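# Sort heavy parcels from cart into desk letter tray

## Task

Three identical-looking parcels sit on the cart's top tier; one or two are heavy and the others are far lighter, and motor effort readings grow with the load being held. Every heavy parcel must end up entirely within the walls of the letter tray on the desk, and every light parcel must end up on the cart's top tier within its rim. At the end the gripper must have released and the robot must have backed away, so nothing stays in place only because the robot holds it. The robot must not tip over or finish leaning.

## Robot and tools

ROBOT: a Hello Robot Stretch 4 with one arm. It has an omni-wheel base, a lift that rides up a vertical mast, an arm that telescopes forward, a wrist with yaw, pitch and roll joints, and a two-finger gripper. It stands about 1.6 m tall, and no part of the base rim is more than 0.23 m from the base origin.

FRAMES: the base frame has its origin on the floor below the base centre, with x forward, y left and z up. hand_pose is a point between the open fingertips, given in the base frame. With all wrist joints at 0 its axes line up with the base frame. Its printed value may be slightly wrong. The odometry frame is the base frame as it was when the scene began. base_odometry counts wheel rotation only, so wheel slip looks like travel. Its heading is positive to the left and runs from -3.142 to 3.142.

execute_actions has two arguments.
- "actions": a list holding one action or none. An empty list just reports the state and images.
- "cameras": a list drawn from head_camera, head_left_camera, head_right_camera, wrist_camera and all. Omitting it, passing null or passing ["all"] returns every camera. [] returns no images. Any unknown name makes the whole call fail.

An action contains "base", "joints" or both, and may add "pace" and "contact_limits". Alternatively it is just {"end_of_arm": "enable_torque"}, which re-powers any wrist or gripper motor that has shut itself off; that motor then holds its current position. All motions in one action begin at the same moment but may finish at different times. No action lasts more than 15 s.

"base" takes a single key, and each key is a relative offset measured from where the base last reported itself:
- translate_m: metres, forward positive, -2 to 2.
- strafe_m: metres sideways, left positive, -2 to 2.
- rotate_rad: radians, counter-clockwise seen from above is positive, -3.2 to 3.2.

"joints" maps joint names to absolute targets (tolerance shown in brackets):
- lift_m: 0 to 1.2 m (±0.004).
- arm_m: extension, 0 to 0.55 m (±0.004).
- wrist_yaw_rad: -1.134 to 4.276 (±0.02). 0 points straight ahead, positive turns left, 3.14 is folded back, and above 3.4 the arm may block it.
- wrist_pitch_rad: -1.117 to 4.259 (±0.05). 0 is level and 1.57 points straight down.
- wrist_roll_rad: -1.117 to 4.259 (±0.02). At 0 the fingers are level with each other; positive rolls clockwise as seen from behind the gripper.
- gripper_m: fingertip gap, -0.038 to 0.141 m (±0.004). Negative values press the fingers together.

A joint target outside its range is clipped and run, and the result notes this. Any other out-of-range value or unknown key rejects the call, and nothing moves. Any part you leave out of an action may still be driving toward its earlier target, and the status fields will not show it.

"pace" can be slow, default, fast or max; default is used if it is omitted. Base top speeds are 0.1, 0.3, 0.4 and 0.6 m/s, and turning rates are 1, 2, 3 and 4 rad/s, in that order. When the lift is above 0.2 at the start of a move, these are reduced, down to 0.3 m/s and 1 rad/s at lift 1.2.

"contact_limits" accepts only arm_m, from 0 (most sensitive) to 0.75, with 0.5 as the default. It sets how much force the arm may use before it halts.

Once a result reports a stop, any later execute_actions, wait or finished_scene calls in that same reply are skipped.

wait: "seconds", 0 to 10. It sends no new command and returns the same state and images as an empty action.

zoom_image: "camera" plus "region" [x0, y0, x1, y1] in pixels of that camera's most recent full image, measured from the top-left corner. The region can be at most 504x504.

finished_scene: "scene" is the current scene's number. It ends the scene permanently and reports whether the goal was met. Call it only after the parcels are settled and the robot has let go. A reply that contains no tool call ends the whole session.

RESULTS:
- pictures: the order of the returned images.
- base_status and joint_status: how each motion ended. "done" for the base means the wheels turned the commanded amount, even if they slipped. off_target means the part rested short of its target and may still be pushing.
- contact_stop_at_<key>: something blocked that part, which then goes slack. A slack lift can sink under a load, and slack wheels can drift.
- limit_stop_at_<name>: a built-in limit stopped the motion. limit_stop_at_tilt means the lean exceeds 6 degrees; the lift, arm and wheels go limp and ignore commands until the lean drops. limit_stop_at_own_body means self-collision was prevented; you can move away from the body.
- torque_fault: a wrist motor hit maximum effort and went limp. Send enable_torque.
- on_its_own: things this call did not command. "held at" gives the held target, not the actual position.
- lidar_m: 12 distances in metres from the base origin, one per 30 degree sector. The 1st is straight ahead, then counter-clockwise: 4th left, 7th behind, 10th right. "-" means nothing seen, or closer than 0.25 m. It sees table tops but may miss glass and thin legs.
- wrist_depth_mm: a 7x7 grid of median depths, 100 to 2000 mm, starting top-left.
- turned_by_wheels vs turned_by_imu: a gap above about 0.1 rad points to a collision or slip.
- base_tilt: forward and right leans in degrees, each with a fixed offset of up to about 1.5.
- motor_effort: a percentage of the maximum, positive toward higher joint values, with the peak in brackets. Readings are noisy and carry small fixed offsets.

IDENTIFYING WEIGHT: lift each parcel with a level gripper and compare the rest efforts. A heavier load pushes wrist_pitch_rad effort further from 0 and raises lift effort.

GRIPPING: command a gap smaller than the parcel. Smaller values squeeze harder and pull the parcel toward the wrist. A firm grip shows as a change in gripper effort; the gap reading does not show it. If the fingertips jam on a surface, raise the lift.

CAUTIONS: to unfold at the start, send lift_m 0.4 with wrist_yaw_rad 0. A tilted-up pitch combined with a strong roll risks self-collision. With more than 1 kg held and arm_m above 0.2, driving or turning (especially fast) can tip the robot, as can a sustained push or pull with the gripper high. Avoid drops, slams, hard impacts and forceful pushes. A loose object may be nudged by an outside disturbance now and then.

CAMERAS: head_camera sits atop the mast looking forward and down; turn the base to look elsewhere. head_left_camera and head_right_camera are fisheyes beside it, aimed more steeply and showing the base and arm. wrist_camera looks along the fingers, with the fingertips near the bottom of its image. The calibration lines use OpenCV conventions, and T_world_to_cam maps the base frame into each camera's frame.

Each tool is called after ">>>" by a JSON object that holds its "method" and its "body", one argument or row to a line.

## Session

>>> {"method": "execute_actions", "body": {
  "actions": [
    {"joints":{"lift_m":0.4,"wrist_yaw_rad":0}}
  ]
}}

Scene clock: 2.47 s.
base_odometry: x=+0.000 y=+0.000 heading=+0.000 (m, m, rad; odometry frame)
turned_by_wheels: +0.000 (rad since the last result)
turned_by_imu: +0.000 (rad since the last result)
base_tilt: forward=-0.1 right=+0.1 (deg)
lidar_m: 1.49 1.28 1.27 1.86 1.59 1.33 1.35 2.04 2.03 2.47 1.80 1.81
base_status: not commanded
joint_positions: lift_m=+0.400 arm_m=+0.001 wrist_yaw_rad=+0.001 wrist_pitch_rad=+0.010 wrist_roll_rad=-0.011 gripper_m=+0.057
joint_status: all done
motor_effort: lift_m=+20(21) arm_m=+0(0) wrist_yaw_rad=-3(7) wrist_pitch_rad=-8(9) wrist_roll_rad=-1(1) gripper_m=-2(4) wheel_0=+0(0) wheel_1=+0(0) wheel_2=+0(0) (%)
hand_pose: x=+0.4600 y=-0.0872 z=+0.5750 quat_wxyz=(+1.000, -0.006, +0.005, +0.000) (m; base frame)
wrist_depth_mm: 1808 - - - - 1708 1537 / 1661 - - - - 1756 1537 / 1308 1499 - - - 1661 1576 / 1708 1921 - - - 1756 1576 / 1708 1983 - - - 1863 1618 / 1661 1921 195 1863 1499 1618 1464 / 1576 1397 1366 105 1281 1098 1098
pictures: head_camera, head_left_camera, head_right_camera, wrist_camera
camera_calibration (this result's frames):
wrist_camera: T_world_to_cam=[[-0.0596706, -0.994428, -0.0869074, -0.0224338], [-0.0164244, 0.0880288, -0.995983, 0.645601], [0.998083, -0.0580035, -0.0215856, -0.221565], [0, 0, 0, 1]] pos_world=[0.230406, -0.0919918, 0.636275]
Images, in order (width x height): head_camera 420x560, head_left_camera 420x672, head_right_camera 420x672, wrist_camera 616x392.

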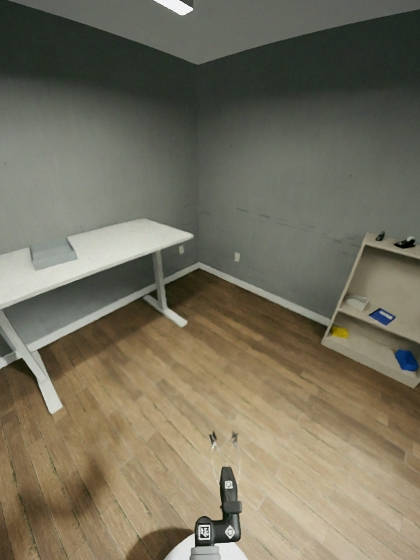

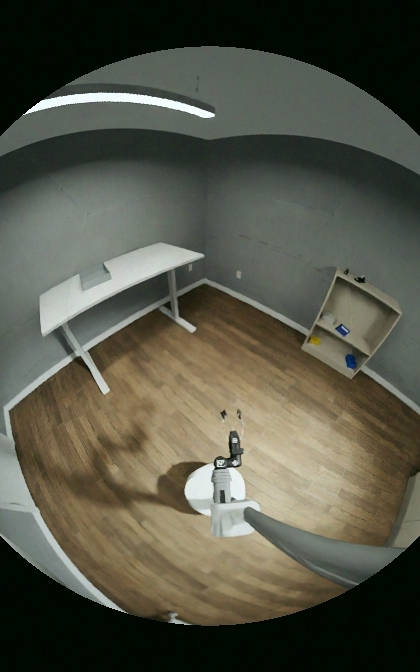

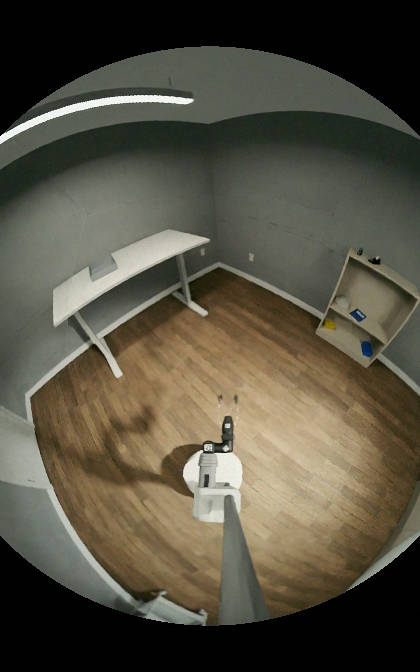

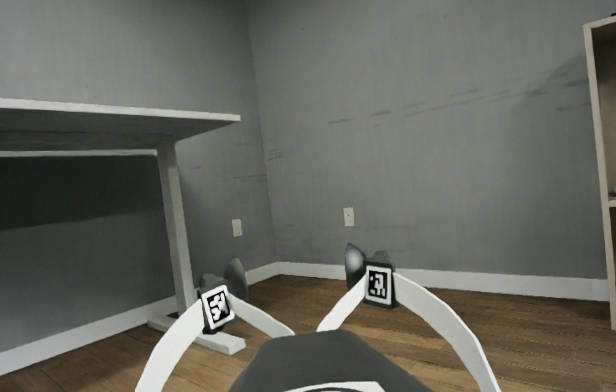

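Cart seems to be behind-left.

>>> {"method": "execute_actions", "body": {
  "actions": [
    {"base":{"rotate_rad":2.8},"pace":"fast"}
  ],
  "cameras": ["head_camera","head_left_camera"]
}}

Scene clock: 14.80 s.
base_odometry: x=+0.000 y=+0.000 heading=+2.800 (m, m, rad; odometry frame)
turned_by_wheels: +2.800 (rad since the last result)
turned_by_imu: +2.772 (rad since the last result)
base_tilt: forward=-0.1 right=+0.1 (deg)
lidar_m: 1.32 1.44 2.01 2.05 2.28 1.80 2.16 1.42 1.29 1.31 1.73 1.59
base_status: done
joint_positions: lift_m=+0.400 arm_m=+0.001 wrist_yaw_rad=+0.000 wrist_pitch_rad=+0.010 wrist_roll_rad=-0.011 gripper_m=+0.057
joint_status: not commanded
motor_effort: lift_m=+19(20) arm_m=-1(1) wrist_yaw_rad=-3(4) wrist_pitch_rad=-7(8) wrist_roll_rad=-1(1) gripper_m=-2(3) wheel_0=+0(8) wheel_1=+0(8) wheel_2=+0(17) (%)
hand_pose: x=+0.4600 y=-0.0873 z=+0.5751 quat_wxyz=(+1.000, -0.006, +0.005, +0.000) (m; base frame)
wrist_depth_mm: 1808 1661 1576 1430 1308 1229 1160 / 1863 1661 1464 1464 1308 1229 1138 / 1921 1708 1618 1430 1308 1205 1160 / 1863 1661 1537 1464 1308 1255 1160 / 1921 1464 1464 1499 1308 1255 1182 / - 1808 195 1430 1336 1255 1182 / 1576 1205 1205 105 1281 1138 1098
pictures: head_camera, head_left_camera
Images, in order (width x height): head_camera 420x560, head_left_camera 420x672.

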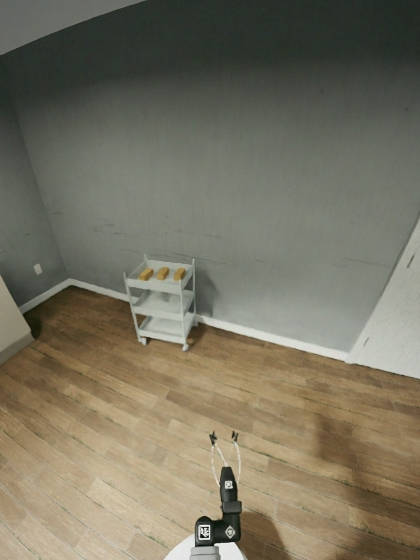

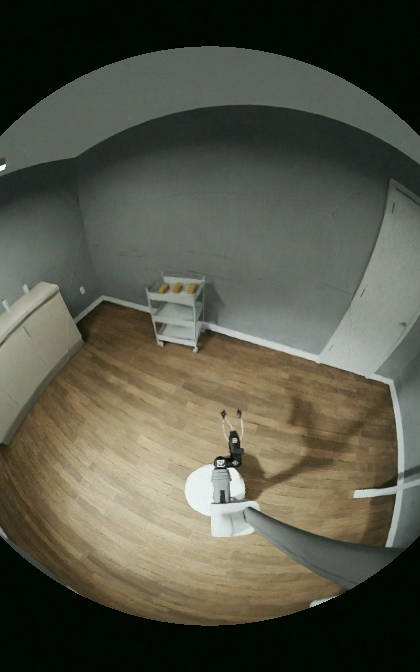

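>>> {"method": "execute_actions", "body": {
  "actions": [
    {"base":{"rotate_rad":-0.36},"pace":"fast"}
  ],
  "cameras": []
}}

>>> {"method": "execute_actions", "body": {
  "actions": [
    {"base":{"strafe_m":0.55},"pace":"fast"}
  ],
  "cameras": []
}}

>>> {"method": "execute_actions", "body": {
  "actions": [
    {"base":{"translate_m":0.4},"joints":{"lift_m":0.8,"wrist_pitch_rad":0.4},"pace":"fast"}
  ],
  "cameras": ["head_camera","wrist_camera"]
}}

Scene clock: 26.93 s.
base_odometry: x=+0.000 y=+0.000 heading=+2.440 (m, m, rad; odometry frame)
turned_by_wheels: -0.360 (rad since the last result)
turned_by_imu: -0.356 (rad since the last result)
base_tilt: forward=-0.1 right=+0.1 (deg)
lidar_m: 1.56 1.35 2.09 2.00 2.14 1.89 1.81 1.82 1.34 1.28 2.15 1.64
base_status: done
joint_positions: lift_m=+0.400 arm_m=+0.001 wrist_yaw_rad=+0.000 wrist_pitch_rad=+0.010 wrist_roll_rad=-0.011 gripper_m=+0.057
joint_status: not commanded
motor_effort: lift_m=+19(19) arm_m=-1(1) wrist_yaw_rad=-1(2) wrist_pitch_rad=-9(9) wrist_roll_rad=-1(1) gripper_m=-5(3) wheel_0=+0(6) wheel_1=+0(6) wheel_2=+0(8) (%)
hand_pose: x=+0.4600 y=-0.0874 z=+0.5751 quat_wxyz=(+1.000, -0.006, +0.005, +0.000) (m; base frame)
wrist_depth_mm: 1366 1366 1336 1397 1397 1336 1366 / 1336 1308 1366 1366 1397 1366 1366 / 1366 1366 1397 1397 1397 1366 1366 / 1308 1336 1366 1397 1366 1397 1397 / 1366 1366 1366 1366 1397 1366 1397 / 1366 1397 195 1366 1366 1366 1397 / 1255 1281 1397 105 1281 1098 1118
pictures: none
No camera images: the call's "cameras" was empty. Leave "cameras" out to get every camera's image.

Scene clock: 29.53 s.
base_odometry: x=-0.355 y=-0.420 heading=+2.440 (m, m, rad; odometry frame)
turned_by_wheels: +0.000 (rad since the last result)
turned_by_imu: +0.001 (rad since the last result)
base_tilt: forward=-0.1 right=+0.0 (deg)
lidar_m: 1.17 1.22 1.51 1.47 1.56 2.14 1.78 1.92 1.89 1.84 2.14 1.66
base_status: done
joint_positions: lift_m=+0.400 arm_m=+0.001 wrist_yaw_rad=+0.000 wrist_pitch_rad=+0.010 wrist_roll_rad=-0.011 gripper_m=+0.057
joint_status: not commanded
motor_effort: lift_m=+19(19) arm_m=-1(1) wrist_yaw_rad=-2(2) wrist_pitch_rad=-7(8) wrist_roll_rad=-1(1) gripper_m=-2(2) wheel_0=+0(9) wheel_1=-1(11) wheel_2=+0(2) (%)
hand_pose: x=+0.4600 y=-0.0874 z=+0.5751 quat_wxyz=(+1.000, -0.006, +0.005, +0.000) (m; base frame)
wrist_depth_mm: 1397 1397 1397 1397 1397 1366 1366 / 1366 1366 1397 1366 1430 1397 1430 / 1397 1397 1397 1397 1430 1430 1430 / 1397 1060 1430 1397 1430 1430 1397 / 1397 1397 1430 1430 1430 1430 1430 / 1397 1430 194 1397 1397 1430 1430 / 1366 1078 976 105 1255 1138 1118
pictures: none
No camera images: the call's "cameras" was empty. Leave "cameras" out to get every camera's image.

Scene clock: 31.90 s.
base_odometry: x=-0.661 y=-0.162 heading=+2.440 (m, m, rad; odometry frame)
turned_by_wheels: +0.000 (rad since the last result)
turned_by_imu: +0.000 (rad since the last result)
base_tilt: forward=-0.1 right=+0.1 (deg)
lidar_m: 0.79 0.83 1.51 1.43 1.54 2.56 2.22 2.64 1.91 1.88 1.71 1.27
base_status: done
joint_positions: lift_m=+0.800 arm_m=+0.001 wrist_yaw_rad=+0.000 wrist_pitch_rad=+0.402 wrist_roll_rad=-0.011 gripper_m=+0.057
joint_status: all done
motor_effort: lift_m=+20(22) arm_m=-1(1) wrist_yaw_rad=-2(1) wrist_pitch_rad=-8(11) wrist_roll_rad=-1(1) gripper_m=+1(3) wheel_0=+0(6) wheel_1=+0(5) wheel_2=-1(12) (%)
hand_pose: x=+0.4369 y=-0.0874 z=+0.8651 quat_wxyz=(+0.980, -0.006, +0.200, +0.001) (m; base frame)
wrist_depth_mm: 891 904 904 904 917 946 946 / 931 931 946 976 991 1025 1025 / 991 1008 1025 1042 1060 1042 1098 / 878 820 1042 1098 1138 1138 1138 / 609 634 1025 1182 1182 1205 1255 / 960 931 195 1255 1281 1281 1281 / 778 715 759 105 1229 1118 1118
pictures: head_camera, wrist_camera
camera_calibration (this result's frames):
wrist_camera: T_world_to_cam=[[-0.0888661, -0.994395, -0.0572861, -0.0116308], [-0.395511, 0.0880138, -0.914235, 1.02908], [0.914152, -0.0585872, -0.401115, 0.172639], [0, 0, 0, 1]] pos_world=[0.248162, -0.0920248, 1.00941]
Images, in order (width x height): head_camera 420x560, wrist_camera 616x392.

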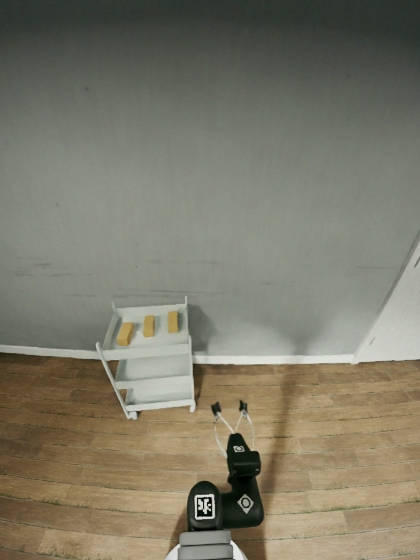

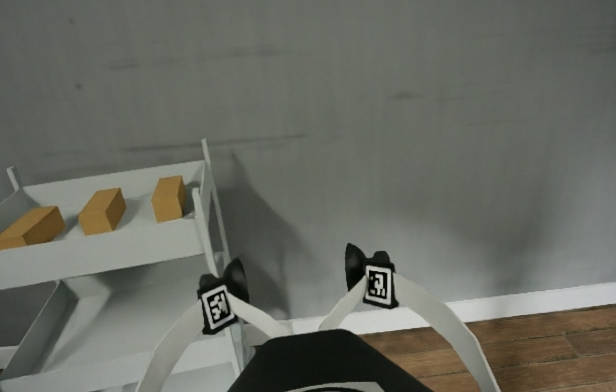

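>>> {"method": "execute_actions", "body": {
  "actions": [
    {"base":{"strafe_m":0.28},"joints":{"gripper_m":0.09},"pace":"fast"}
  ],
  "cameras": []
}}

>>> {"method": "execute_actions", "body": {
  "actions": [
    {"base":{"translate_m":0.27},"joints":{"wrist_pitch_rad":0.9,"arm_m":0.4},"pace":"fast"}
  ],
  "cameras": ["wrist_camera"]
}}

Scene clock: 41.40 s.
base_odometry: x=-0.841 y=-0.376 heading=+2.440 (m, m, rad; odometry frame)
turned_by_wheels: +0.000 (rad since the last result)
turned_by_imu: +0.000 (rad since the last result)
base_tilt: forward=-0.1 right=+0.1 (deg)
lidar_m: 0.76 0.79 1.20 1.16 1.23 1.83 2.20 2.33 2.20 2.16 1.70 0.81
base_status: done
joint_positions: lift_m=+0.800 arm_m=+0.001 wrist_yaw_rad=+0.000 wrist_pitch_rad=+0.402 wrist_roll_rad=-0.011 gripper_m=+0.090
joint_status: all done
motor_effort: lift_m=+19(20) arm_m=-1(1) wrist_yaw_rad=-1(0) wrist_pitch_rad=-7(8) wrist_roll_rad=-1(1) gripper_m=-2(3) wheel_0=+1(9) wheel_1=-1(11) wheel_2=-1(1) (%)
hand_pose: x=+0.4369 y=-0.0874 z=+0.8651 quat_wxyz=(+0.980, -0.006, +0.200, +0.001) (m; base frame)
wrist_depth_mm: 891 904 904 917 946 960 976 / 960 946 976 976 991 1025 1008 / 991 1008 1025 1008 1060 1060 1078 / 1060 891 809 788 1118 1138 1160 / 1138 603 621 1008 1205 1255 1281 / 1205 1255 199 878 1281 1308 1308 / 1281 1205 715 105 1205 1118 1160
pictures: none
No camera images: the call's "cameras" was empty. Leave "cameras" out to get every camera's image.

Scene clock: 43.43 s.
base_odometry: x=-1.048 y=-0.202 heading=+2.440 (m, m, rad; odometry frame)
turned_by_wheels: +0.000 (rad since the last result)
turned_by_imu: +0.000 (rad since the last result)
base_tilt: forward=-0.1 right=+0.1 (deg)
lidar_m: 0.50 0.49 1.49 1.15 1.22 1.78 2.49 2.63 2.21 2.24 1.31 0.55
base_status: done
joint_positions: lift_m=+0.800 arm_m=+0.399 wrist_yaw_rad=+0.000 wrist_pitch_rad=+0.901 wrist_roll_rad=-0.011 gripper_m=+0.090
joint_status: all done
motor_effort: lift_m=+20(20) arm_m=+6(7) wrist_yaw_rad=-2(1) wrist_pitch_rad=-3(6) wrist_roll_rad=-1(1) gripper_m=-1(2) wheel_0=+0(6) wheel_1=+1(5) wheel_2=+1(10) (%)
hand_pose: x=+0.7488 y=-0.0874 z=+0.7518 quat_wxyz=(+0.900, -0.005, +0.436, +0.003) (m; base frame)
wrist_depth_mm: 343 351 359 362 373 377 387 / 389 397 410 418 418 436 442 / 449 462 469 462 469 517 525 / 496 325 338 349 366 621 647 / 330 340 342 285 279 759 831 / 310 257 200 258 247 917 946 / 283 230 277 105 277 267 891
pictures: wrist_camera
camera_calibration (this result's frames):
wrist_camera: T_world_to_cam=[[-0.105194, -0.994422, -0.00772485, -0.0154027], [-0.784886, 0.0877937, -0.61339, 1.11426], [0.610646, -0.058462, -0.789743, 0.361559], [0, 0, 0, 1]] pos_world=[0.652162, -0.0920044, 0.968896]
Images, in order (width x height): wrist_camera 616x392.

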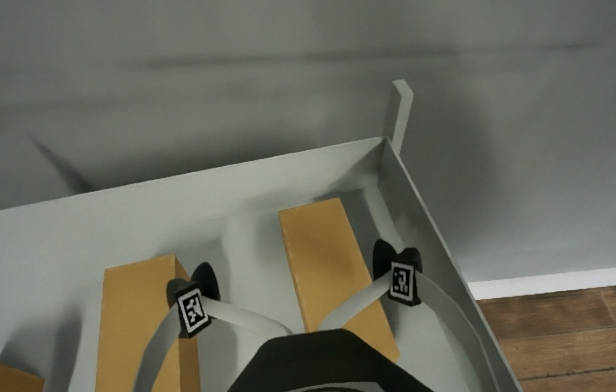

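>>> {"method": "execute_actions", "body": {
  "actions": [
    {"base":{"strafe_m":-0.03}}
  ],
  "cameras": []
}}

>>> {"method": "execute_actions", "body": {
  "actions": [
    {"joints":{"lift_m":0.73}}
  ],
  "cameras": []
}}

>>> {"method": "execute_actions", "body": {
  "actions": [
    {"joints":{"gripper_m":0.02}}
  ],
  "cameras": []
}}

>>> {"method": "execute_actions", "body": {
  "actions": [
    {"joints":{"lift_m":0.8}}
  ],
  "cameras": ["wrist_camera"]
}}

Scene clock: 52.33 s.
base_odometry: x=-1.028 y=-0.179 heading=+2.440 (m, m, rad; odometry frame)
turned_by_wheels: +0.000 (rad since the last result)
turned_by_imu: +0.000 (rad since the last result)
base_tilt: forward=+0.0 right=+0.2 (deg)
lidar_m: 0.50 0.53 1.46 1.18 1.26 1.84 2.53 2.63 2.17 2.18 1.35 0.54
base_status: done
joint_positions: lift_m=+0.800 arm_m=+0.399 wrist_yaw_rad=+0.000 wrist_pitch_rad=+0.901 wrist_roll_rad=-0.011 gripper_m=+0.090
joint_status: not commanded
motor_effort: lift_m=+20(20) arm_m=+6(6) wrist_yaw_rad=-1(2) wrist_pitch_rad=-5(5) wrist_roll_rad=-1(0) gripper_m=-1(2) wheel_0=-1(8) wheel_1=+2(5) wheel_2=+0(3) (%)
hand_pose: x=+0.7488 y=-0.0874 z=+0.7518 quat_wxyz=(+0.900, -0.005, +0.436, +0.003) (m; base frame)
wrist_depth_mm: 342 347 353 362 370 379 382 / 387 394 404 415 415 436 442 / 449 459 466 455 496 512 525 / 492 329 338 359 569 621 647 / 336 343 334 286 329 778 820 / 306 255 200 253 253 931 976 / 243 233 282 105 272 866 866
pictures: none
No camera images: the call's "cameras" was empty. Leave "cameras" out to get every camera's image.

Scene clock: 53.60 s.
base_odometry: x=-1.028 y=-0.179 heading=+2.440 (m, m, rad; odometry frame)
turned_by_wheels: +0.000 (rad since the last result)
turned_by_imu: +0.000 (rad since the last result)
base_tilt: forward=-0.1 right=+0.1 (deg)
lidar_m: 0.51 0.51 1.49 1.17 1.25 1.89 2.52 2.61 2.21 2.18 1.33 0.58
base_status: not commanded
joint_positions: lift_m=+0.730 arm_m=+0.399 wrist_yaw_rad=+0.000 wrist_pitch_rad=+0.901 wrist_roll_rad=-0.011 gripper_m=+0.090
joint_status: all done
motor_effort: lift_m=+13(18) arm_m=+6(6) wrist_yaw_rad=+0(0) wrist_pitch_rad=-3(6) wrist_roll_rad=-1(1) gripper_m=-1(3) wheel_0=-1(1) wheel_1=+2(2) wheel_2=+0(0) (%)
hand_pose: x=+0.7489 y=-0.0875 z=+0.6825 quat_wxyz=(+0.900, -0.005, +0.435, +0.002) (m; base frame)
wrist_depth_mm: 342 347 355 362 362 375 387 / 389 394 392 294 415 433 442 / 262 271 286 301 314 512 521 / 285 293 282 234 272 621 640 / 207 256 258 204 232 741 820 / 187 229 194 185 227 189 891 / 173 207 218 105 220 173 820
pictures: none
No camera images: the call's "cameras" was empty. Leave "cameras" out to get every camera's image.

Scene clock: 55.10 s.
base_odometry: x=-1.028 y=-0.179 heading=+2.440 (m, m, rad; odometry frame)
turned_by_wheels: +0.000 (rad since the last result)
turned_by_imu: +0.000 (rad since the last result)
base_tilt: forward=+0.0 right=+0.1 (deg)
lidar_m: 0.49 0.53 1.48 1.19 1.26 1.85 2.55 2.60 2.15 2.21 1.35 0.55
base_status: not commanded
joint_positions: lift_m=+0.730 arm_m=+0.399 wrist_yaw_rad=+0.001 wrist_pitch_rad=+0.906 wrist_roll_rad=-0.012 gripper_m=+0.020
joint_status: all done
motor_effort: lift_m=+16(16) arm_m=+6(6) wrist_yaw_rad=-2(4) wrist_pitch_rad=-17(15) wrist_roll_rad=+0(1) gripper_m=-19(15) wheel_0=-1(1) wheel_1=+2(2) wheel_2=+0(0) (%)
hand_pose: x=+0.7479 y=-0.0873 z=+0.6814 quat_wxyz=(+0.899, -0.005, +0.437, +0.003) (m; base frame)
wrist_depth_mm: 343 347 357 366 366 379 387 / 389 389 384 285 415 439 445 / 258 271 289 304 303 517 530 / 282 289 281 224 260 621 654 / 201 252 254 196 242 750 842 / 182 229 185 176 193 172 891 / 169 196 213 105 215 186 809
pictures: none
No camera images: the call's "cameras" was empty. Leave "cameras" out to get every camera's image.

Scene clock: 56.37 s.
base_odometry: x=-1.028 y=-0.179 heading=+2.440 (m, m, rad; odometry frame)
turned_by_wheels: +0.000 (rad since the last result)
turned_by_imu: +0.000 (rad since the last result)
base_tilt: forward=-0.1 right=+0.1 (deg)
lidar_m: 0.50 0.50 1.46 1.19 1.28 1.85 2.52 2.62 2.22 2.21 1.33 0.56
base_status: not commanded
joint_positions: lift_m=+0.800 arm_m=+0.399 wrist_yaw_rad=+0.001 wrist_pitch_rad=+0.907 wrist_roll_rad=-0.012 gripper_m=+0.020
joint_status: all done
motor_effort: lift_m=+23(24) arm_m=+6(6) wrist_yaw_rad=-2(3) wrist_pitch_rad=-21(20) wrist_roll_rad=+0(0) gripper_m=-21(19) wheel_0=-1(1) wheel_1=+2(2) wheel_2=+0(0) (%)
hand_pose: x=+0.7477 y=-0.0873 z=+0.7507 quat_wxyz=(+0.899, -0.005, +0.438, +0.003) (m; base frame)
wrist_depth_mm: 342 349 357 366 375 379 387 / 389 399 410 418 421 436 445 / 452 462 462 455 496 521 530 / 320 325 330 224 564 634 654 / 332 336 330 195 330 798 842 / 298 257 185 176 192 931 960 / 238 227 278 105 267 878 891
pictures: wrist_camera
camera_calibration (this result's frames):
wrist_camera: T_world_to_cam=[[-0.10489, -0.994458, -0.00712714, -0.0161617], [-0.788096, 0.0874907, -0.609303, 1.11195], [0.60655, -0.0582929, -0.792905, 0.366786], [0, 0, 0, 1]] pos_world=[0.652154, -0.0919764, 0.968226]
Images, in order (width x height): wrist_camera 616x392.

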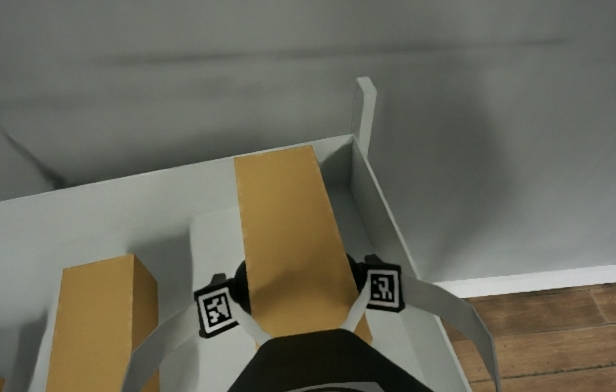

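>>> {"method": "execute_actions", "body": {
  "actions": [
    {"joints":{"lift_m":0.735}}
  ],
  "cameras": []
}}

>>> {"method": "execute_actions", "body": {
  "actions": [
    {"joints":{"gripper_m":0.09}}
  ],
  "cameras": []
}}

>>> {"method": "execute_actions", "body": {
  "actions": [
    {"joints":{"lift_m":0.8}}
  ],
  "cameras": []
}}

>>> {"method": "execute_actions", "body": {
  "actions": [
    {"base":{"strafe_m":0.125},"joints":{"arm_m":0.37}}
  ],
  "cameras": ["wrist_camera"]
}}

Scene clock: 65.47 s.
base_odometry: x=-1.028 y=-0.179 heading=+2.440 (m, m, rad; odometry frame)
turned_by_wheels: +0.000 (rad since the last result)
turned_by_imu: +0.000 (rad since the last result)
base_tilt: forward=-0.1 right=+0.2 (deg)
lidar_m: 0.49 0.50 1.51 1.19 1.25 1.86 2.51 2.63 2.20 2.19 1.34 0.53
base_status: not commanded
joint_positions: lift_m=+0.735 arm_m=+0.399 wrist_yaw_rad=+0.001 wrist_pitch_rad=+0.907 wrist_roll_rad=-0.012 gripper_m=+0.020
joint_status: all done
motor_effort: lift_m=+17(22) arm_m=+6(6) wrist_yaw_rad=-1(2) wrist_pitch_rad=-23(20) wrist_roll_rad=-1(1) gripper_m=-19(18) wheel_0=-1(1) wheel_1=+2(2) wheel_2=+0(0) (%)
hand_pose: x=+0.7476 y=-0.0873 z=+0.6860 quat_wxyz=(+0.899, -0.005, +0.438, +0.003) (m; base frame)
wrist_depth_mm: 343 349 359 366 368 379 387 / 389 394 389 289 418 436 445 / 263 272 290 307 312 521 530 / 286 294 286 226 272 627 647 / 206 255 258 195 243 759 842 / 187 232 185 176 192 190 891 / 173 195 217 105 219 190 809
pictures: none
No camera images: the call's "cameras" was empty. Leave "cameras" out to get every camera's image.

Scene clock: 66.97 s.
base_odometry: x=-1.028 y=-0.179 heading=+2.440 (m, m, rad; odometry frame)
turned_by_wheels: +0.000 (rad since the last result)
turned_by_imu: +0.000 (rad since the last result)
base_tilt: forward=+0.0 right=+0.1 (deg)
lidar_m: 0.50 0.52 1.50 1.18 1.28 1.87 2.52 2.61 2.21 2.22 1.33 0.52
base_status: not commanded
joint_positions: lift_m=+0.735 arm_m=+0.399 wrist_yaw_rad=+0.000 wrist_pitch_rad=+0.902 wrist_roll_rad=-0.012 gripper_m=+0.090
joint_status: all done
motor_effort: lift_m=+17(17) arm_m=+6(6) wrist_yaw_rad=-1(2) wrist_pitch_rad=-6(21) wrist_roll_rad=-1(0) gripper_m=-1(17) wheel_0=-1(1) wheel_1=+2(2) wheel_2=+0(0) (%)
hand_pose: x=+0.7487 y=-0.0874 z=+0.6869 quat_wxyz=(+0.900, -0.005, +0.436, +0.003) (m; base frame)
wrist_depth_mm: 342 349 353 366 362 377 384 / 389 397 392 389 415 436 442 / 264 273 289 306 319 512 521 / 289 294 293 236 273 615 634 / 210 256 262 206 236 750 820 / 189 229 196 188 230 205 891 / 175 204 220 105 222 176 820
pictures: none
No camera images: the call's "cameras" was empty. Leave "cameras" out to get every camera's image.

Scene clock: 68.17 s.
base_odometry: x=-1.028 y=-0.179 heading=+2.440 (m, m, rad; odometry frame)
turned_by_wheels: +0.000 (rad since the last result)
turned_by_imu: +0.000 (rad since the last result)
base_tilt: forward=-0.1 right=+0.2 (deg)
lidar_m: 0.50 0.51 1.48 1.18 1.26 1.86 2.53 2.60 2.21 2.21 1.32 0.52
base_status: not commanded
joint_positions: lift_m=+0.800 arm_m=+0.399 wrist_yaw_rad=+0.000 wrist_pitch_rad=+0.902 wrist_roll_rad=-0.012 gripper_m=+0.090
joint_status: all done
motor_effort: lift_m=+20(22) arm_m=+6(6) wrist_yaw_rad=-1(1) wrist_pitch_rad=-5(6) wrist_roll_rad=-1(0) gripper_m=-3(1) wheel_0=-1(0) wheel_1=+2(2) wheel_2=+0(0) (%)
hand_pose: x=+0.7487 y=-0.0874 z=+0.7517 quat_wxyz=(+0.900, -0.005, +0.436, +0.003) (m; base frame)
wrist_depth_mm: 342 349 355 362 373 377 384 / 384 394 407 415 415 439 442 / 449 459 469 459 496 512 525 / 488 330 343 359 569 615 640 / 334 342 340 286 330 788 820 / 304 256 200 254 252 931 946 / 242 233 281 105 271 854 878
pictures: none
No camera images: the call's "cameras" was empty. Leave "cameras" out to get every camera's image.

Scene clock: 69.77 s.
base_odometry: x=-1.109 y=-0.274 heading=+2.440 (m, m, rad; odometry frame)
turned_by_wheels: +0.000 (rad since the last result)
turned_by_imu: +0.000 (rad since the last result)
base_tilt: forward=-0.1 right=+0.1 (deg)
lidar_m: 0.50 1.02 1.53 1.06 1.14 1.65 2.52 2.63 2.31 2.31 1.37 0.56
base_status: done
joint_positions: lift_m=+0.800 arm_m=+0.371 wrist_yaw_rad=+0.000 wrist_pitch_rad=+0.902 wrist_roll_rad=-0.012 gripper_m=+0.090
joint_status: all done
motor_effort: lift_m=+20(20) arm_m=-7(8) wrist_yaw_rad=-1(1) wrist_pitch_rad=-6(6) wrist_roll_rad=+0(0) gripper_m=-3(3) wheel_0=+0(7) wheel_1=-2(8) wheel_2=+0(1) (%)
hand_pose: x=+0.7210 y=-0.0874 z=+0.7517 quat_wxyz=(+0.900, -0.005, +0.436, +0.003) (m; base frame)
wrist_depth_mm: 375 384 392 402 407 413 421 / 424 433 445 455 462 462 484 / 492 500 500 364 373 373 574 / 325 338 362 368 324 332 668 / 336 343 332 325 286 283 297 / 306 256 199 254 293 260 293 / 277 233 282 105 285 277 277
pictures: wrist_camera
camera_calibration (this result's frames):
wrist_camera: T_world_to_cam=[[-0.105392, -0.994401, -0.00764537, -0.0182882], [-0.785047, 0.0879174, -0.613165, 1.09234], [0.610405, -0.0586205, -0.789918, 0.378721], [0, 0, 0, 1]] pos_world=[0.62444, -0.092021, 0.968805]
Images, in order (width x height): wrist_camera 616x392.

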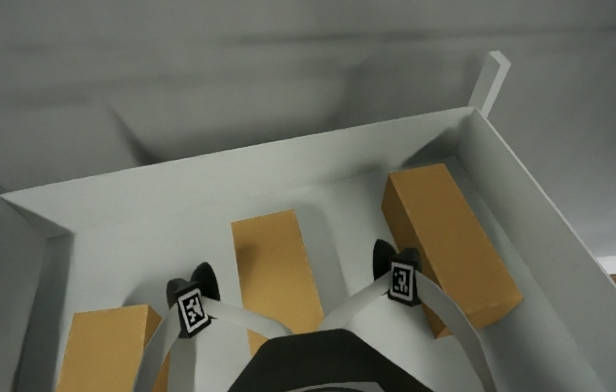

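>>> {"method": "execute_actions", "body": {
  "actions": [
    {"base":{"strafe_m":0.012}}
  ],
  "cameras": []
}}

>>> {"method": "execute_actions", "body": {
  "actions": [
    {"joints":{"lift_m":0.73}}
  ],
  "cameras": []
}}

>>> {"method": "execute_actions", "body": {
  "actions": [
    {"joints":{"gripper_m":0.02}}
  ],
  "cameras": []
}}

>>> {"method": "execute_actions", "body": {
  "actions": [
    {"joints":{"lift_m":0.8}}
  ],
  "cameras": ["wrist_camera"]
}}

Scene clock: 77.63 s.
base_odometry: x=-1.117 y=-0.283 heading=+2.440 (m, m, rad; odometry frame)
turned_by_wheels: +0.000 (rad since the last result)
turned_by_imu: +0.000 (rad since the last result)
base_tilt: forward=-0.1 right=+0.1 (deg)
lidar_m: 0.49 1.04 1.51 1.04 1.13 1.63 2.53 2.60 2.34 2.32 1.35 0.54
base_status: done
joint_positions: lift_m=+0.800 arm_m=+0.371 wrist_yaw_rad=+0.000 wrist_pitch_rad=+0.902 wrist_roll_rad=-0.012 gripper_m=+0.090
joint_status: not commanded
motor_effort: lift_m=+20(21) arm_m=-7(7) wrist_yaw_rad=-1(1) wrist_pitch_rad=-7(5) wrist_roll_rad=+0(0) gripper_m=+0(3) wheel_0=-2(8) wheel_1=+0(4) wheel_2=+0(4) (%)
hand_pose: x=+0.7210 y=-0.0874 z=+0.7517 quat_wxyz=(+0.900, -0.005, +0.436, +0.003) (m; base frame)
wrist_depth_mm: 377 382 392 399 410 413 421 / 424 436 445 455 469 462 488 / 492 508 492 366 368 368 574 / 324 340 362 368 359 330 647 / 330 340 340 286 306 276 307 / 303 256 200 253 294 260 297 / 278 230 282 105 285 277 274
pictures: none
No camera images: the call's "cameras" was empty. Leave "cameras" out to get every camera's image.

Scene clock: 78.90 s.
base_odometry: x=-1.117 y=-0.283 heading=+2.440 (m, m, rad; odometry frame)
turned_by_wheels: +0.000 (rad since the last result)
turned_by_imu: +0.000 (rad since the last result)
base_tilt: forward=-0.1 right=+0.2 (deg)
lidar_m: 0.49 1.06 1.49 1.04 1.12 1.63 2.50 2.57 2.35 2.29 1.34 0.50
base_status: not commanded
joint_positions: lift_m=+0.730 arm_m=+0.371 wrist_yaw_rad=+0.000 wrist_pitch_rad=+0.901 wrist_roll_rad=-0.012 gripper_m=+0.090
joint_status: all done
motor_effort: lift_m=+13(19) arm_m=-6(7) wrist_yaw_rad=+0(0) wrist_pitch_rad=-4(5) wrist_roll_rad=+0(1) gripper_m=-2(2) wheel_0=-2(2) wheel_1=+0(0) wheel_2=+0(0) (%)
hand_pose: x=+0.7211 y=-0.0875 z=+0.6825 quat_wxyz=(+0.900, -0.005, +0.435, +0.002) (m; base frame)
wrist_depth_mm: 377 384 392 397 407 397 421 / 424 421 418 296 306 315 290 / 271 286 304 322 320 252 281 / 291 297 287 231 285 229 229 / 267 265 258 204 256 219 204 / 186 193 193 185 227 229 233 / 170 176 219 105 220 213 213
pictures: none
No camera images: the call's "cameras" was empty. Leave "cameras" out to get every camera's image.

Scene clock: 80.40 s.
base_odometry: x=-1.117 y=-0.283 heading=+2.440 (m, m, rad; odometry frame)
turned_by_wheels: +0.000 (rad since the last result)
turned_by_imu: +0.000 (rad since the last result)
base_tilt: forward=-0.1 right=+0.2 (deg)
lidar_m: 0.48 1.04 1.47 1.03 1.12 1.65 2.49 2.60 2.33 2.33 1.36 0.53
base_status: not commanded
joint_positions: lift_m=+0.730 arm_m=+0.371 wrist_yaw_rad=+0.000 wrist_pitch_rad=+0.902 wrist_roll_rad=-0.012 gripper_m=+0.020
joint_status: all done
motor_effort: lift_m=+15(15) arm_m=-6(6) wrist_yaw_rad=+1(1) wrist_pitch_rad=-6(6) wrist_roll_rad=+0(1) gripper_m=-17(17) wheel_0=-2(2) wheel_1=+0(0) wheel_2=+0(0) (%)
hand_pose: x=+0.7208 y=-0.0875 z=+0.6821 quat_wxyz=(+0.900, -0.005, +0.436, +0.002) (m; base frame)
wrist_depth_mm: 375 382 392 397 404 397 424 / 424 418 289 294 306 315 290 / 268 287 304 317 319 249 281 / 293 293 286 223 287 226 224 / 264 262 256 195 258 220 204 / 185 193 185 176 192 227 232 / 168 169 216 105 217 213 211
pictures: none
No camera images: the call's "cameras" was empty. Leave "cameras" out to get every camera's image.

Scene clock: 81.67 s.
base_odometry: x=-1.117 y=-0.283 heading=+2.440 (m, m, rad; odometry frame)
turned_by_wheels: +0.000 (rad since the last result)
turned_by_imu: +0.000 (rad since the last result)
base_tilt: forward=+0.0 right=+0.1 (deg)
lidar_m: 0.48 1.05 1.49 1.05 1.09 1.64 2.48 2.61 2.35 2.33 1.34 0.55
base_status: not commanded
joint_positions: lift_m=+0.800 arm_m=+0.371 wrist_yaw_rad=+0.000 wrist_pitch_rad=+0.902 wrist_roll_rad=-0.012 gripper_m=+0.020
joint_status: all done
motor_effort: lift_m=+21(22) arm_m=-6(6) wrist_yaw_rad=+1(1) wrist_pitch_rad=-8(7) wrist_roll_rad=-1(0) gripper_m=-17(18) wheel_0=-2(2) wheel_1=+0(0) wheel_2=+0(0) (%)
hand_pose: x=+0.7208 y=-0.0875 z=+0.7516 quat_wxyz=(+0.900, -0.005, +0.436, +0.002) (m; base frame)
wrist_depth_mm: 377 382 389 399 407 413 424 / 427 436 445 455 469 459 488 / 488 500 496 357 370 368 569 / 324 336 349 224 357 329 647 / 327 342 332 195 322 276 309 / 303 255 185 176 192 257 294 / 278 226 282 105 282 276 274
pictures: wrist_camera
camera_calibration (this result's frames):
wrist_camera: T_world_to_cam=[[-0.105807, -0.994358, -0.00758081, -0.0181384], [-0.785386, 0.0882414, -0.612685, 1.09195], [0.609897, -0.0588722, -0.790291, 0.37941], [0, 0, 0, 1]] pos_world=[0.624285, -0.0920549, 0.96873]
Images, in order (width x height): wrist_camera 616x392.

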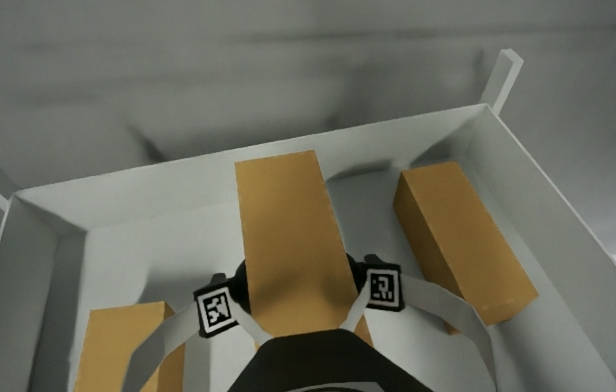

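Light. Next, the left one.

>>> {"method": "execute_actions", "body": {
  "actions": [
    {"joints":{"lift_m":0.735}}
  ],
  "cameras": []
}}

>>> {"method": "execute_actions", "body": {
  "actions": [
    {"joints":{"gripper_m":0.09}}
  ],
  "cameras": []
}}

>>> {"method": "execute_actions", "body": {
  "actions": [
    {"joints":{"lift_m":0.8}}
  ],
  "cameras": []
}}

>>> {"method": "execute_actions", "body": {
  "actions": [
    {"base":{"strafe_m":0.12},"joints":{"arm_m":0.32}}
  ],
  "cameras": ["wrist_camera"]
}}

Scene clock: 93.70 s.
base_odometry: x=-1.117 y=-0.283 heading=+2.440 (m, m, rad; odometry frame)
turned_by_wheels: +0.000 (rad since the last result)
turned_by_imu: +0.000 (rad since the last result)
base_tilt: forward=+0.0 right=+0.2 (deg)
lidar_m: 0.49 1.03 1.53 1.04 1.12 1.66 2.50 2.61 2.36 2.33 1.34 0.55
base_status: not commanded
joint_positions: lift_m=+0.735 arm_m=+0.371 wrist_yaw_rad=+0.000 wrist_pitch_rad=+0.902 wrist_roll_rad=-0.012 gripper_m=+0.020
joint_status: all done
motor_effort: lift_m=+15(20) arm_m=-6(6) wrist_yaw_rad=+0(0) wrist_pitch_rad=-7(10) wrist_roll_rad=+0(1) gripper_m=-16(15) wheel_0=-2(2) wheel_1=+0(0) wheel_2=+0(0) (%)
hand_pose: x=+0.7207 y=-0.0875 z=+0.6870 quat_wxyz=(+0.900, -0.005, +0.436, +0.002) (m; base frame)
wrist_depth_mm: 375 384 389 399 407 402 421 / 424 430 421 297 310 320 290 / 272 289 307 322 324 257 282 / 294 298 291 224 287 231 253 / 270 270 262 195 264 220 206 / 189 196 185 176 192 229 235 / 173 173 220 105 222 216 216
pictures: none
No camera images: the call's "cameras" was empty. Leave "cameras" out to get every camera's image.

Scene clock: 95.20 s.
base_odometry: x=-1.117 y=-0.283 heading=+2.440 (m, m, rad; odometry frame)
turned_by_wheels: +0.000 (rad since the last result)
turned_by_imu: +0.000 (rad since the last result)
base_tilt: forward=+0.0 right=+0.2 (deg)
lidar_m: 0.47 1.04 1.51 1.05 1.11 1.64 2.49 2.60 2.34 2.33 1.35 0.52
base_status: not commanded
joint_positions: lift_m=+0.735 arm_m=+0.371 wrist_yaw_rad=+0.000 wrist_pitch_rad=+0.902 wrist_roll_rad=-0.012 gripper_m=+0.090
joint_status: all done
motor_effort: lift_m=+15(15) arm_m=-6(6) wrist_yaw_rad=+0(0) wrist_pitch_rad=-6(8) wrist_roll_rad=+0(1) gripper_m=-4(16) wheel_0=-2(2) wheel_1=+0(0) wheel_2=+0(0) (%)
hand_pose: x=+0.7208 y=-0.0875 z=+0.6871 quat_wxyz=(+0.900, -0.005, +0.436, +0.002) (m; base frame)
wrist_depth_mm: 377 384 389 399 407 404 421 / 424 427 418 300 310 319 455 / 272 286 307 322 324 257 282 / 296 298 291 236 290 233 254 / 270 268 262 207 259 219 208 / 190 198 195 187 231 231 236 / 173 179 221 105 223 217 216
pictures: none
No camera images: the call's "cameras" was empty. Leave "cameras" out to get every camera's image.

Scene clock: 96.40 s.
base_odometry: x=-1.117 y=-0.283 heading=+2.440 (m, m, rad; odometry frame)
turned_by_wheels: +0.000 (rad since the last result)
turned_by_imu: +0.000 (rad since the last result)
base_tilt: forward=+0.0 right=+0.1 (deg)
lidar_m: 0.49 1.03 1.49 1.03 1.11 1.63 2.50 2.59 2.33 2.30 1.33 0.54
base_status: not commanded
joint_positions: lift_m=+0.800 arm_m=+0.371 wrist_yaw_rad=+0.000 wrist_pitch_rad=+0.902 wrist_roll_rad=-0.012 gripper_m=+0.090
joint_status: all done
motor_effort: lift_m=+21(23) arm_m=-6(6) wrist_yaw_rad=+0(1) wrist_pitch_rad=-5(7) wrist_roll_rad=+0(0) gripper_m=-3(0) wheel_0=-2(2) wheel_1=+0(0) wheel_2=+0(0) (%)
hand_pose: x=+0.7209 y=-0.0875 z=+0.7517 quat_wxyz=(+0.900, -0.005, +0.436, +0.002) (m; base frame)
wrist_depth_mm: 377 382 392 399 407 413 421 / 427 433 445 459 469 462 484 / 488 504 496 364 370 370 574 / 324 338 362 370 357 330 647 / 329 342 342 283 306 277 307 / 306 255 199 253 293 260 296 / 278 229 282 105 283 278 276
pictures: none
No camera images: the call's "cameras" was empty. Leave "cameras" out to get every camera's image.

Scene clock: 97.97 s.
base_odometry: x=-1.194 y=-0.375 heading=+2.440 (m, m, rad; odometry frame)
turned_by_wheels: +0.000 (rad since the last result)
turned_by_imu: +0.000 (rad since the last result)
base_tilt: forward=+0.0 right=+0.1 (deg)
lidar_m: 0.48 1.02 1.53 0.93 0.99 1.46 2.56 2.65 2.47 2.44 1.35 0.53
base_status: done
joint_positions: lift_m=+0.800 arm_m=+0.321 wrist_yaw_rad=+0.000 wrist_pitch_rad=+0.902 wrist_roll_rad=-0.012 gripper_m=+0.090
joint_status: all done
motor_effort: lift_m=+20(20) arm_m=-7(7) wrist_yaw_rad=-1(0) wrist_pitch_rad=-7(7) wrist_roll_rad=+0(0) gripper_m=-1(2) wheel_0=+0(8) wheel_1=-1(7) wheel_2=+0(2) (%)
hand_pose: x=+0.6710 y=-0.0875 z=+0.7517 quat_wxyz=(+0.900, -0.005, +0.436, +0.002) (m; base frame)
wrist_depth_mm: 433 439 449 459 466 477 473 / 488 488 508 517 504 413 399 / 564 559 368 387 402 407 345 / 668 676 382 377 325 362 320 / 820 831 332 286 283 282 325 / 976 991 200 254 296 290 303 / 917 878 282 105 283 276 277
pictures: wrist_camera
camera_calibration (this result's frames):
wrist_camera: T_world_to_cam=[[-0.105613, -0.994378, -0.00764454, -0.0234478], [-0.785032, 0.0880925, -0.61316, 1.05309], [0.610386, -0.0587567, -0.789922, 0.409244], [0, 0, 0, 1]] pos_world=[0.574434, -0.0920393, 0.968803]
Images, in order (width x height): wrist_camera 616x392.

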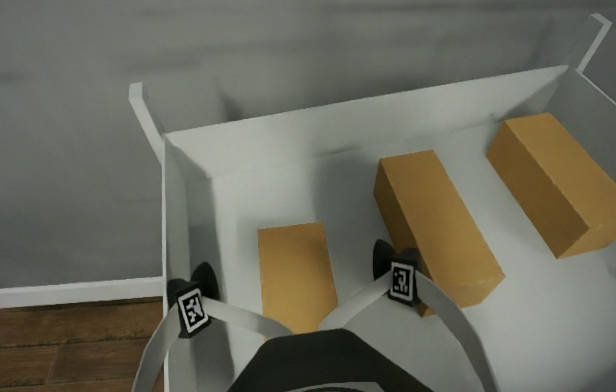

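Centered. Grasp.

>>> {"method": "execute_actions", "body": {
  "actions": [
    {"joints":{"lift_m":0.73}}
  ],
  "cameras": []
}}

>>> {"method": "execute_actions", "body": {
  "actions": [
    {"joints":{"gripper_m":0.02}}
  ],
  "cameras": []
}}

>>> {"method": "execute_actions", "body": {
  "actions": [
    {"joints":{"lift_m":0.8}}
  ],
  "cameras": ["wrist_camera"]
}}

Scene clock: 105.30 s.
base_odometry: x=-1.194 y=-0.375 heading=+2.440 (m, m, rad; odometry frame)
turned_by_wheels: +0.000 (rad since the last result)
turned_by_imu: +0.000 (rad since the last result)
base_tilt: forward=-0.1 right=+0.1 (deg)
lidar_m: 0.49 1.05 1.49 0.90 1.01 1.47 2.51 2.59 2.46 2.43 1.36 0.54
base_status: not commanded
joint_positions: lift_m=+0.730 arm_m=+0.321 wrist_yaw_rad=+0.000 wrist_pitch_rad=+0.901 wrist_roll_rad=-0.012 gripper_m=+0.090
joint_status: all done
motor_effort: lift_m=+13(19) arm_m=-6(7) wrist_yaw_rad=+0(1) wrist_pitch_rad=-2(6) wrist_roll_rad=-1(0) gripper_m=-2(2) wheel_0=+0(0) wheel_1=+0(1) wheel_2=+0(0) (%)
hand_pose: x=+0.6711 y=-0.0875 z=+0.6825 quat_wxyz=(+0.900, -0.005, +0.435, +0.002) (m; base frame)
wrist_depth_mm: 433 427 449 442 442 345 355 / 484 312 309 332 345 362 303 / 559 325 332 330 286 267 306 / 668 294 289 232 281 224 287 / 798 251 258 204 253 228 252 / 917 209 195 184 227 235 234 / 842 176 218 105 220 213 213
pictures: none
No camera images: the call's "cameras" was empty. Leave "cameras" out to get every camera's image.

Scene clock: 106.80 s.
base_odometry: x=-1.194 y=-0.375 heading=+2.440 (m, m, rad; odometry frame)
turned_by_wheels: +0.000 (rad since the last result)
turned_by_imu: +0.000 (rad since the last result)
base_tilt: forward=+0.0 right=+0.1 (deg)
lidar_m: 0.50 1.07 1.50 0.92 1.01 1.44 2.52 2.61 2.47 2.44 1.37 0.54
base_status: not commanded
joint_positions: lift_m=+0.730 arm_m=+0.321 wrist_yaw_rad=+0.000 wrist_pitch_rad=+0.906 wrist_roll_rad=-0.012 gripper_m=+0.020
joint_status: all done
motor_effort: lift_m=+16(17) arm_m=-6(6) wrist_yaw_rad=+0(1) wrist_pitch_rad=-18(21) wrist_roll_rad=+0(1) gripper_m=-18(19) wheel_0=+0(0) wheel_1=+0(1) wheel_2=+0(0) (%)
hand_pose: x=+0.6700 y=-0.0874 z=+0.6813 quat_wxyz=(+0.899, -0.005, +0.438, +0.003) (m; base frame)
wrist_depth_mm: 433 430 439 442 329 340 345 / 488 303 312 334 343 353 297 / 569 325 325 320 287 251 300 / 676 277 282 222 277 217 281 / 831 243 252 195 255 230 251 / 917 207 186 177 191 226 228 / 831 157 214 105 216 208 209
pictures: none
No camera images: the call's "cameras" was empty. Leave "cameras" out to get every camera's image.

Scene clock: 108.07 s.
base_odometry: x=-1.194 y=-0.375 heading=+2.440 (m, m, rad; odometry frame)
turned_by_wheels: +0.000 (rad since the last result)
turned_by_imu: +0.000 (rad since the last result)
base_tilt: forward=-0.1 right=+0.1 (deg)
lidar_m: 0.48 1.05 1.49 0.93 0.97 1.46 2.52 2.63 2.48 2.45 1.36 0.54
base_status: not commanded
joint_positions: lift_m=+0.800 arm_m=+0.321 wrist_yaw_rad=+0.000 wrist_pitch_rad=+0.906 wrist_roll_rad=-0.012 gripper_m=+0.020
joint_status: all done
motor_effort: lift_m=+23(23) arm_m=-6(6) wrist_yaw_rad=-1(1) wrist_pitch_rad=-17(19) wrist_roll_rad=+0(1) gripper_m=-17(20) wheel_0=+0(0) wheel_1=+0(1) wheel_2=+0(0) (%)
hand_pose: x=+0.6699 y=-0.0874 z=+0.7507 quat_wxyz=(+0.899, -0.005, +0.438, +0.003) (m; base frame)
wrist_depth_mm: 436 439 452 462 469 477 477 / 492 492 512 517 504 407 399 / 564 564 370 387 399 404 338 / 668 683 368 222 317 359 315 / 831 842 324 196 294 279 324 / 960 960 185 177 191 290 298 / 904 866 276 105 281 272 273
pictures: wrist_camera
camera_calibration (this result's frames):
wrist_camera: T_world_to_cam=[[-0.105502, -0.994393, -0.00717794, -0.0239735], [-0.787748, 0.0879782, -0.609682, 1.05082], [0.606895, -0.058668, -0.792613, 0.41353], [0, 0, 0, 1]] pos_world=[0.574283, -0.0920274, 0.968264]
Images, in order (width x height): wrist_camera 616x392.

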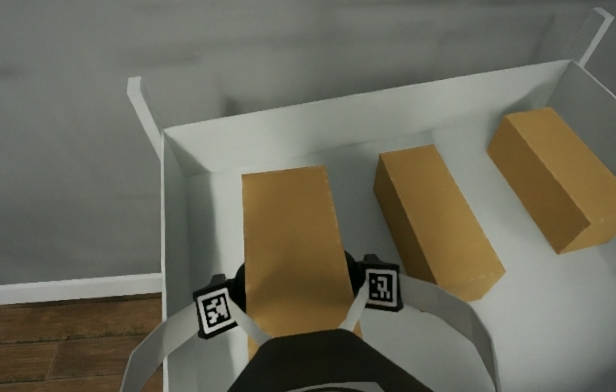

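Heavy too. Carry this one to the desk (to the right, as before).

>>> {"method": "execute_actions", "body": {
  "actions": [
    {"joints":{"arm_m":0.0,"lift_m":0.9,"gripper_m":0.01}}
  ],
  "cameras": []
}}

>>> {"method": "execute_actions", "body": {
  "actions": [
    {"base":{"rotate_rad":-1.57}}
  ],
  "cameras": ["head_camera"]
}}

Scene clock: 116.27 s.
base_odometry: x=-1.194 y=-0.375 heading=+2.440 (m, m, rad; odometry frame)
turned_by_wheels: +0.000 (rad since the last result)
turned_by_imu: +0.000 (rad since the last result)
base_tilt: forward=-0.1 right=+0.1 (deg)
lidar_m: 0.47 1.06 1.50 0.93 0.98 1.45 2.52 2.61 2.46 2.45 1.34 0.51
base_status: not commanded
joint_positions: lift_m=+0.900 arm_m=+0.002 wrist_yaw_rad=+0.000 wrist_pitch_rad=+0.906 wrist_roll_rad=-0.012 gripper_m=+0.010
joint_status: all done
motor_effort: lift_m=+23(24) arm_m=-7(5) wrist_yaw_rad=+0(1) wrist_pitch_rad=-20(20) wrist_roll_rad=+0(1) gripper_m=-23(24) wheel_0=+0(0) wheel_1=+0(0) wheel_2=+0(0) (%)
hand_pose: x=+0.3504 y=-0.0874 z=+0.8507 quat_wxyz=(+0.899, -0.005, +0.438, +0.002) (m; base frame)
wrist_depth_mm: 750 750 741 683 668 798 831 / 842 866 647 634 603 603 946 / 960 1008 597 564 559 539 1042 / 1160 1182 439 220 496 798 1308 / 1205 1205 1138 193 750 1118 1182 / 1078 1078 183 175 191 1025 1060 / 991 960 1008 105 1008 960 960
pictures: none
No camera images: the call's "cameras" was empty. Leave "cameras" out to get every camera's image.

Scene clock: 118.37 s.
base_odometry: x=-1.194 y=-0.375 heading=+0.870 (m, m, rad; odometry frame)
turned_by_wheels: -1.570 (rad since the last result)
turned_by_imu: -1.554 (rad since the last result)
base_tilt: forward=+0.0 right=+0.1 (deg)
lidar_m: 2.41 1.33 0.50 0.49 1.07 1.52 0.93 1.00 1.45 2.52 2.59 2.41
base_status: done
joint_positions: lift_m=+0.900 arm_m=+0.002 wrist_yaw_rad=+0.000 wrist_pitch_rad=+0.906 wrist_roll_rad=-0.012 gripper_m=+0.010
joint_status: not commanded
motor_effort: lift_m=+22(23) arm_m=-7(7) wrist_yaw_rad=-1(2) wrist_pitch_rad=-18(19) wrist_roll_rad=+0(1) gripper_m=-24(23) wheel_0=+0(6) wheel_1=+1(7) wheel_2=+0(5) (%)
hand_pose: x=+0.3505 y=-0.0874 z=+0.8508 quat_wxyz=(+0.899, -0.005, +0.438, +0.002) (m; base frame)
wrist_depth_mm: 1708 - - - 1921 1983 1921 / 1618 1661 1756 1708 1661 1661 1661 / 1464 1464 1499 1499 1499 1430 1499 / 1336 1366 1308 220 1308 1308 1336 / 1205 1182 1160 193 1182 1182 1160 / 1078 1098 182 175 191 1042 1060 / 991 960 991 105 1008 960 991
pictures: head_camera
Images, in order (width x height): head_camera 420x560.

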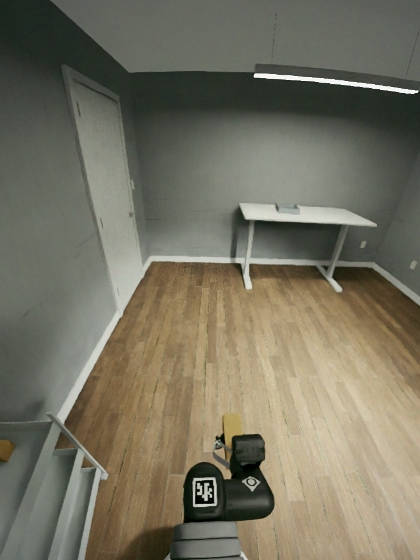

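>>> {"method": "execute_actions", "body": {
  "actions": [
    {"base":{"strafe_m":-1.0},"pace":"fast"}
  ],
  "cameras": []
}}

>>> {"method": "execute_actions", "body": {
  "actions": [
    {"base":{"translate_m":1.5},"joints":{"wrist_pitch_rad":0.5,"lift_m":1.05},"pace":"fast"}
  ],
  "cameras": ["head_camera","wrist_camera"]
}}

Scene clock: 133.27 s.
base_odometry: x=-0.430 y=-1.020 heading=+0.870 (m, m, rad; odometry frame)
turned_by_wheels: +0.000 (rad since the last result)
turned_by_imu: -0.001 (rad since the last result)
base_tilt: forward=-0.1 right=+0.0 (deg)
lidar_m: 2.30 2.64 1.61 1.47 1.37 1.03 1.00 1.10 1.79 1.49 1.55 2.35
base_status: done
joint_positions: lift_m=+0.900 arm_m=+0.002 wrist_yaw_rad=+0.000 wrist_pitch_rad=+0.906 wrist_roll_rad=-0.012 gripper_m=+0.010
joint_status: not commanded
motor_effort: lift_m=+22(22) arm_m=-7(7) wrist_yaw_rad=-1(2) wrist_pitch_rad=-19(19) wrist_roll_rad=+0(1) gripper_m=-21(23) wheel_0=+0(9) wheel_1=+0(11) wheel_2=+0(1) (%)
hand_pose: x=+0.3505 y=-0.0874 z=+0.8508 quat_wxyz=(+0.899, -0.005, +0.438, +0.003) (m; base frame)
wrist_depth_mm: - - - - 1921 1921 1983 / 1756 1708 1661 1708 1661 1661 1661 / 1537 1464 1499 1499 1464 1499 1430 / 1366 1366 1308 220 1281 1308 1308 / 1205 1205 1182 193 1182 1182 1160 / 1078 1098 182 174 191 1025 1042 / 991 960 991 105 991 960 976
pictures: none
No camera images: the call's "cameras" was empty. Leave "cameras" out to get every camera's image.

Scene clock: 138.60 s.
base_odometry: x=+0.537 y=+0.127 heading=+0.870 (m, m, rad; odometry frame)
turned_by_wheels: +0.000 (rad since the last result)
turned_by_imu: +0.001 (rad since the last result)
base_tilt: forward=+0.0 right=+0.1 (deg)
lidar_m: 0.77 0.86 1.91 1.88 1.85 2.59 2.50 2.47 1.58 1.68 1.10 0.81
base_status: done
joint_positions: lift_m=+1.050 arm_m=+0.002 wrist_yaw_rad=+0.000 wrist_pitch_rad=+0.508 wrist_roll_rad=-0.012 gripper_m=+0.010
joint_status: all done
on_its_own: wrist_pitch_rad is at rest, and its effort (-27) is outside its rest range (-23 to +23)
motor_effort: lift_m=+22(25) arm_m=-6(7) wrist_yaw_rad=-1(1) wrist_pitch_rad=-27(35) wrist_roll_rad=-1(0) gripper_m=-25(22) wheel_0=+0(5) wheel_1=+0(4) wheel_2=+0(11) (%)
hand_pose: x=+0.4244 y=-0.0874 z=+1.0874 quat_wxyz=(+0.968, -0.006, +0.252, +0.002) (m; base frame)
wrist_depth_mm: 1205 1229 1229 1255 1255 1281 1281 / 1308 1281 1160 1118 1098 1042 1008 / 1160 854 820 778 750 715 691 / 699 691 668 220 1576 1618 1618 / 1661 1661 1618 193 1708 1756 1756 / 1708 1708 182 175 194 1366 1464 / 1430 1336 1366 105 1366 1308 1255
pictures: head_camera, wrist_camera
camera_calibration (this result's frames):
wrist_camera: T_world_to_cam=[[-0.0942415, -0.994418, -0.0474539, -0.0083805], [-0.490256, 0.087842, -0.867141, 1.21636], [0.866469, -0.0584561, -0.495797, 0.396441], [0, 0, 0, 1]] pos_world=[0.252035, -0.0920069, 1.25091]
Images, in order (width x height): head_camera 420x560, wrist_camera 616x392.

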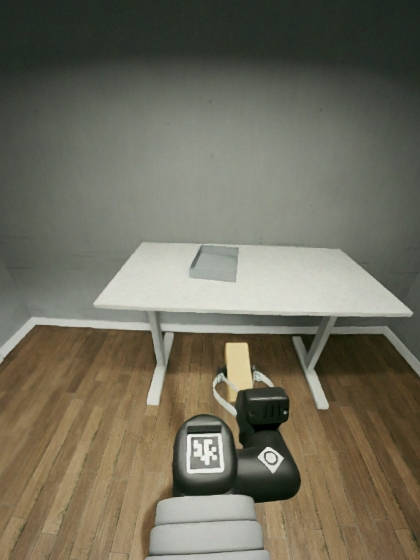

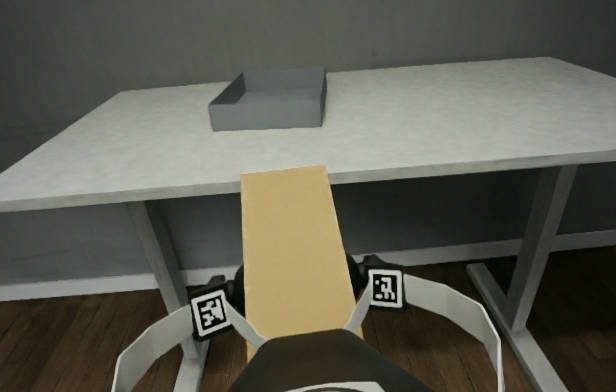

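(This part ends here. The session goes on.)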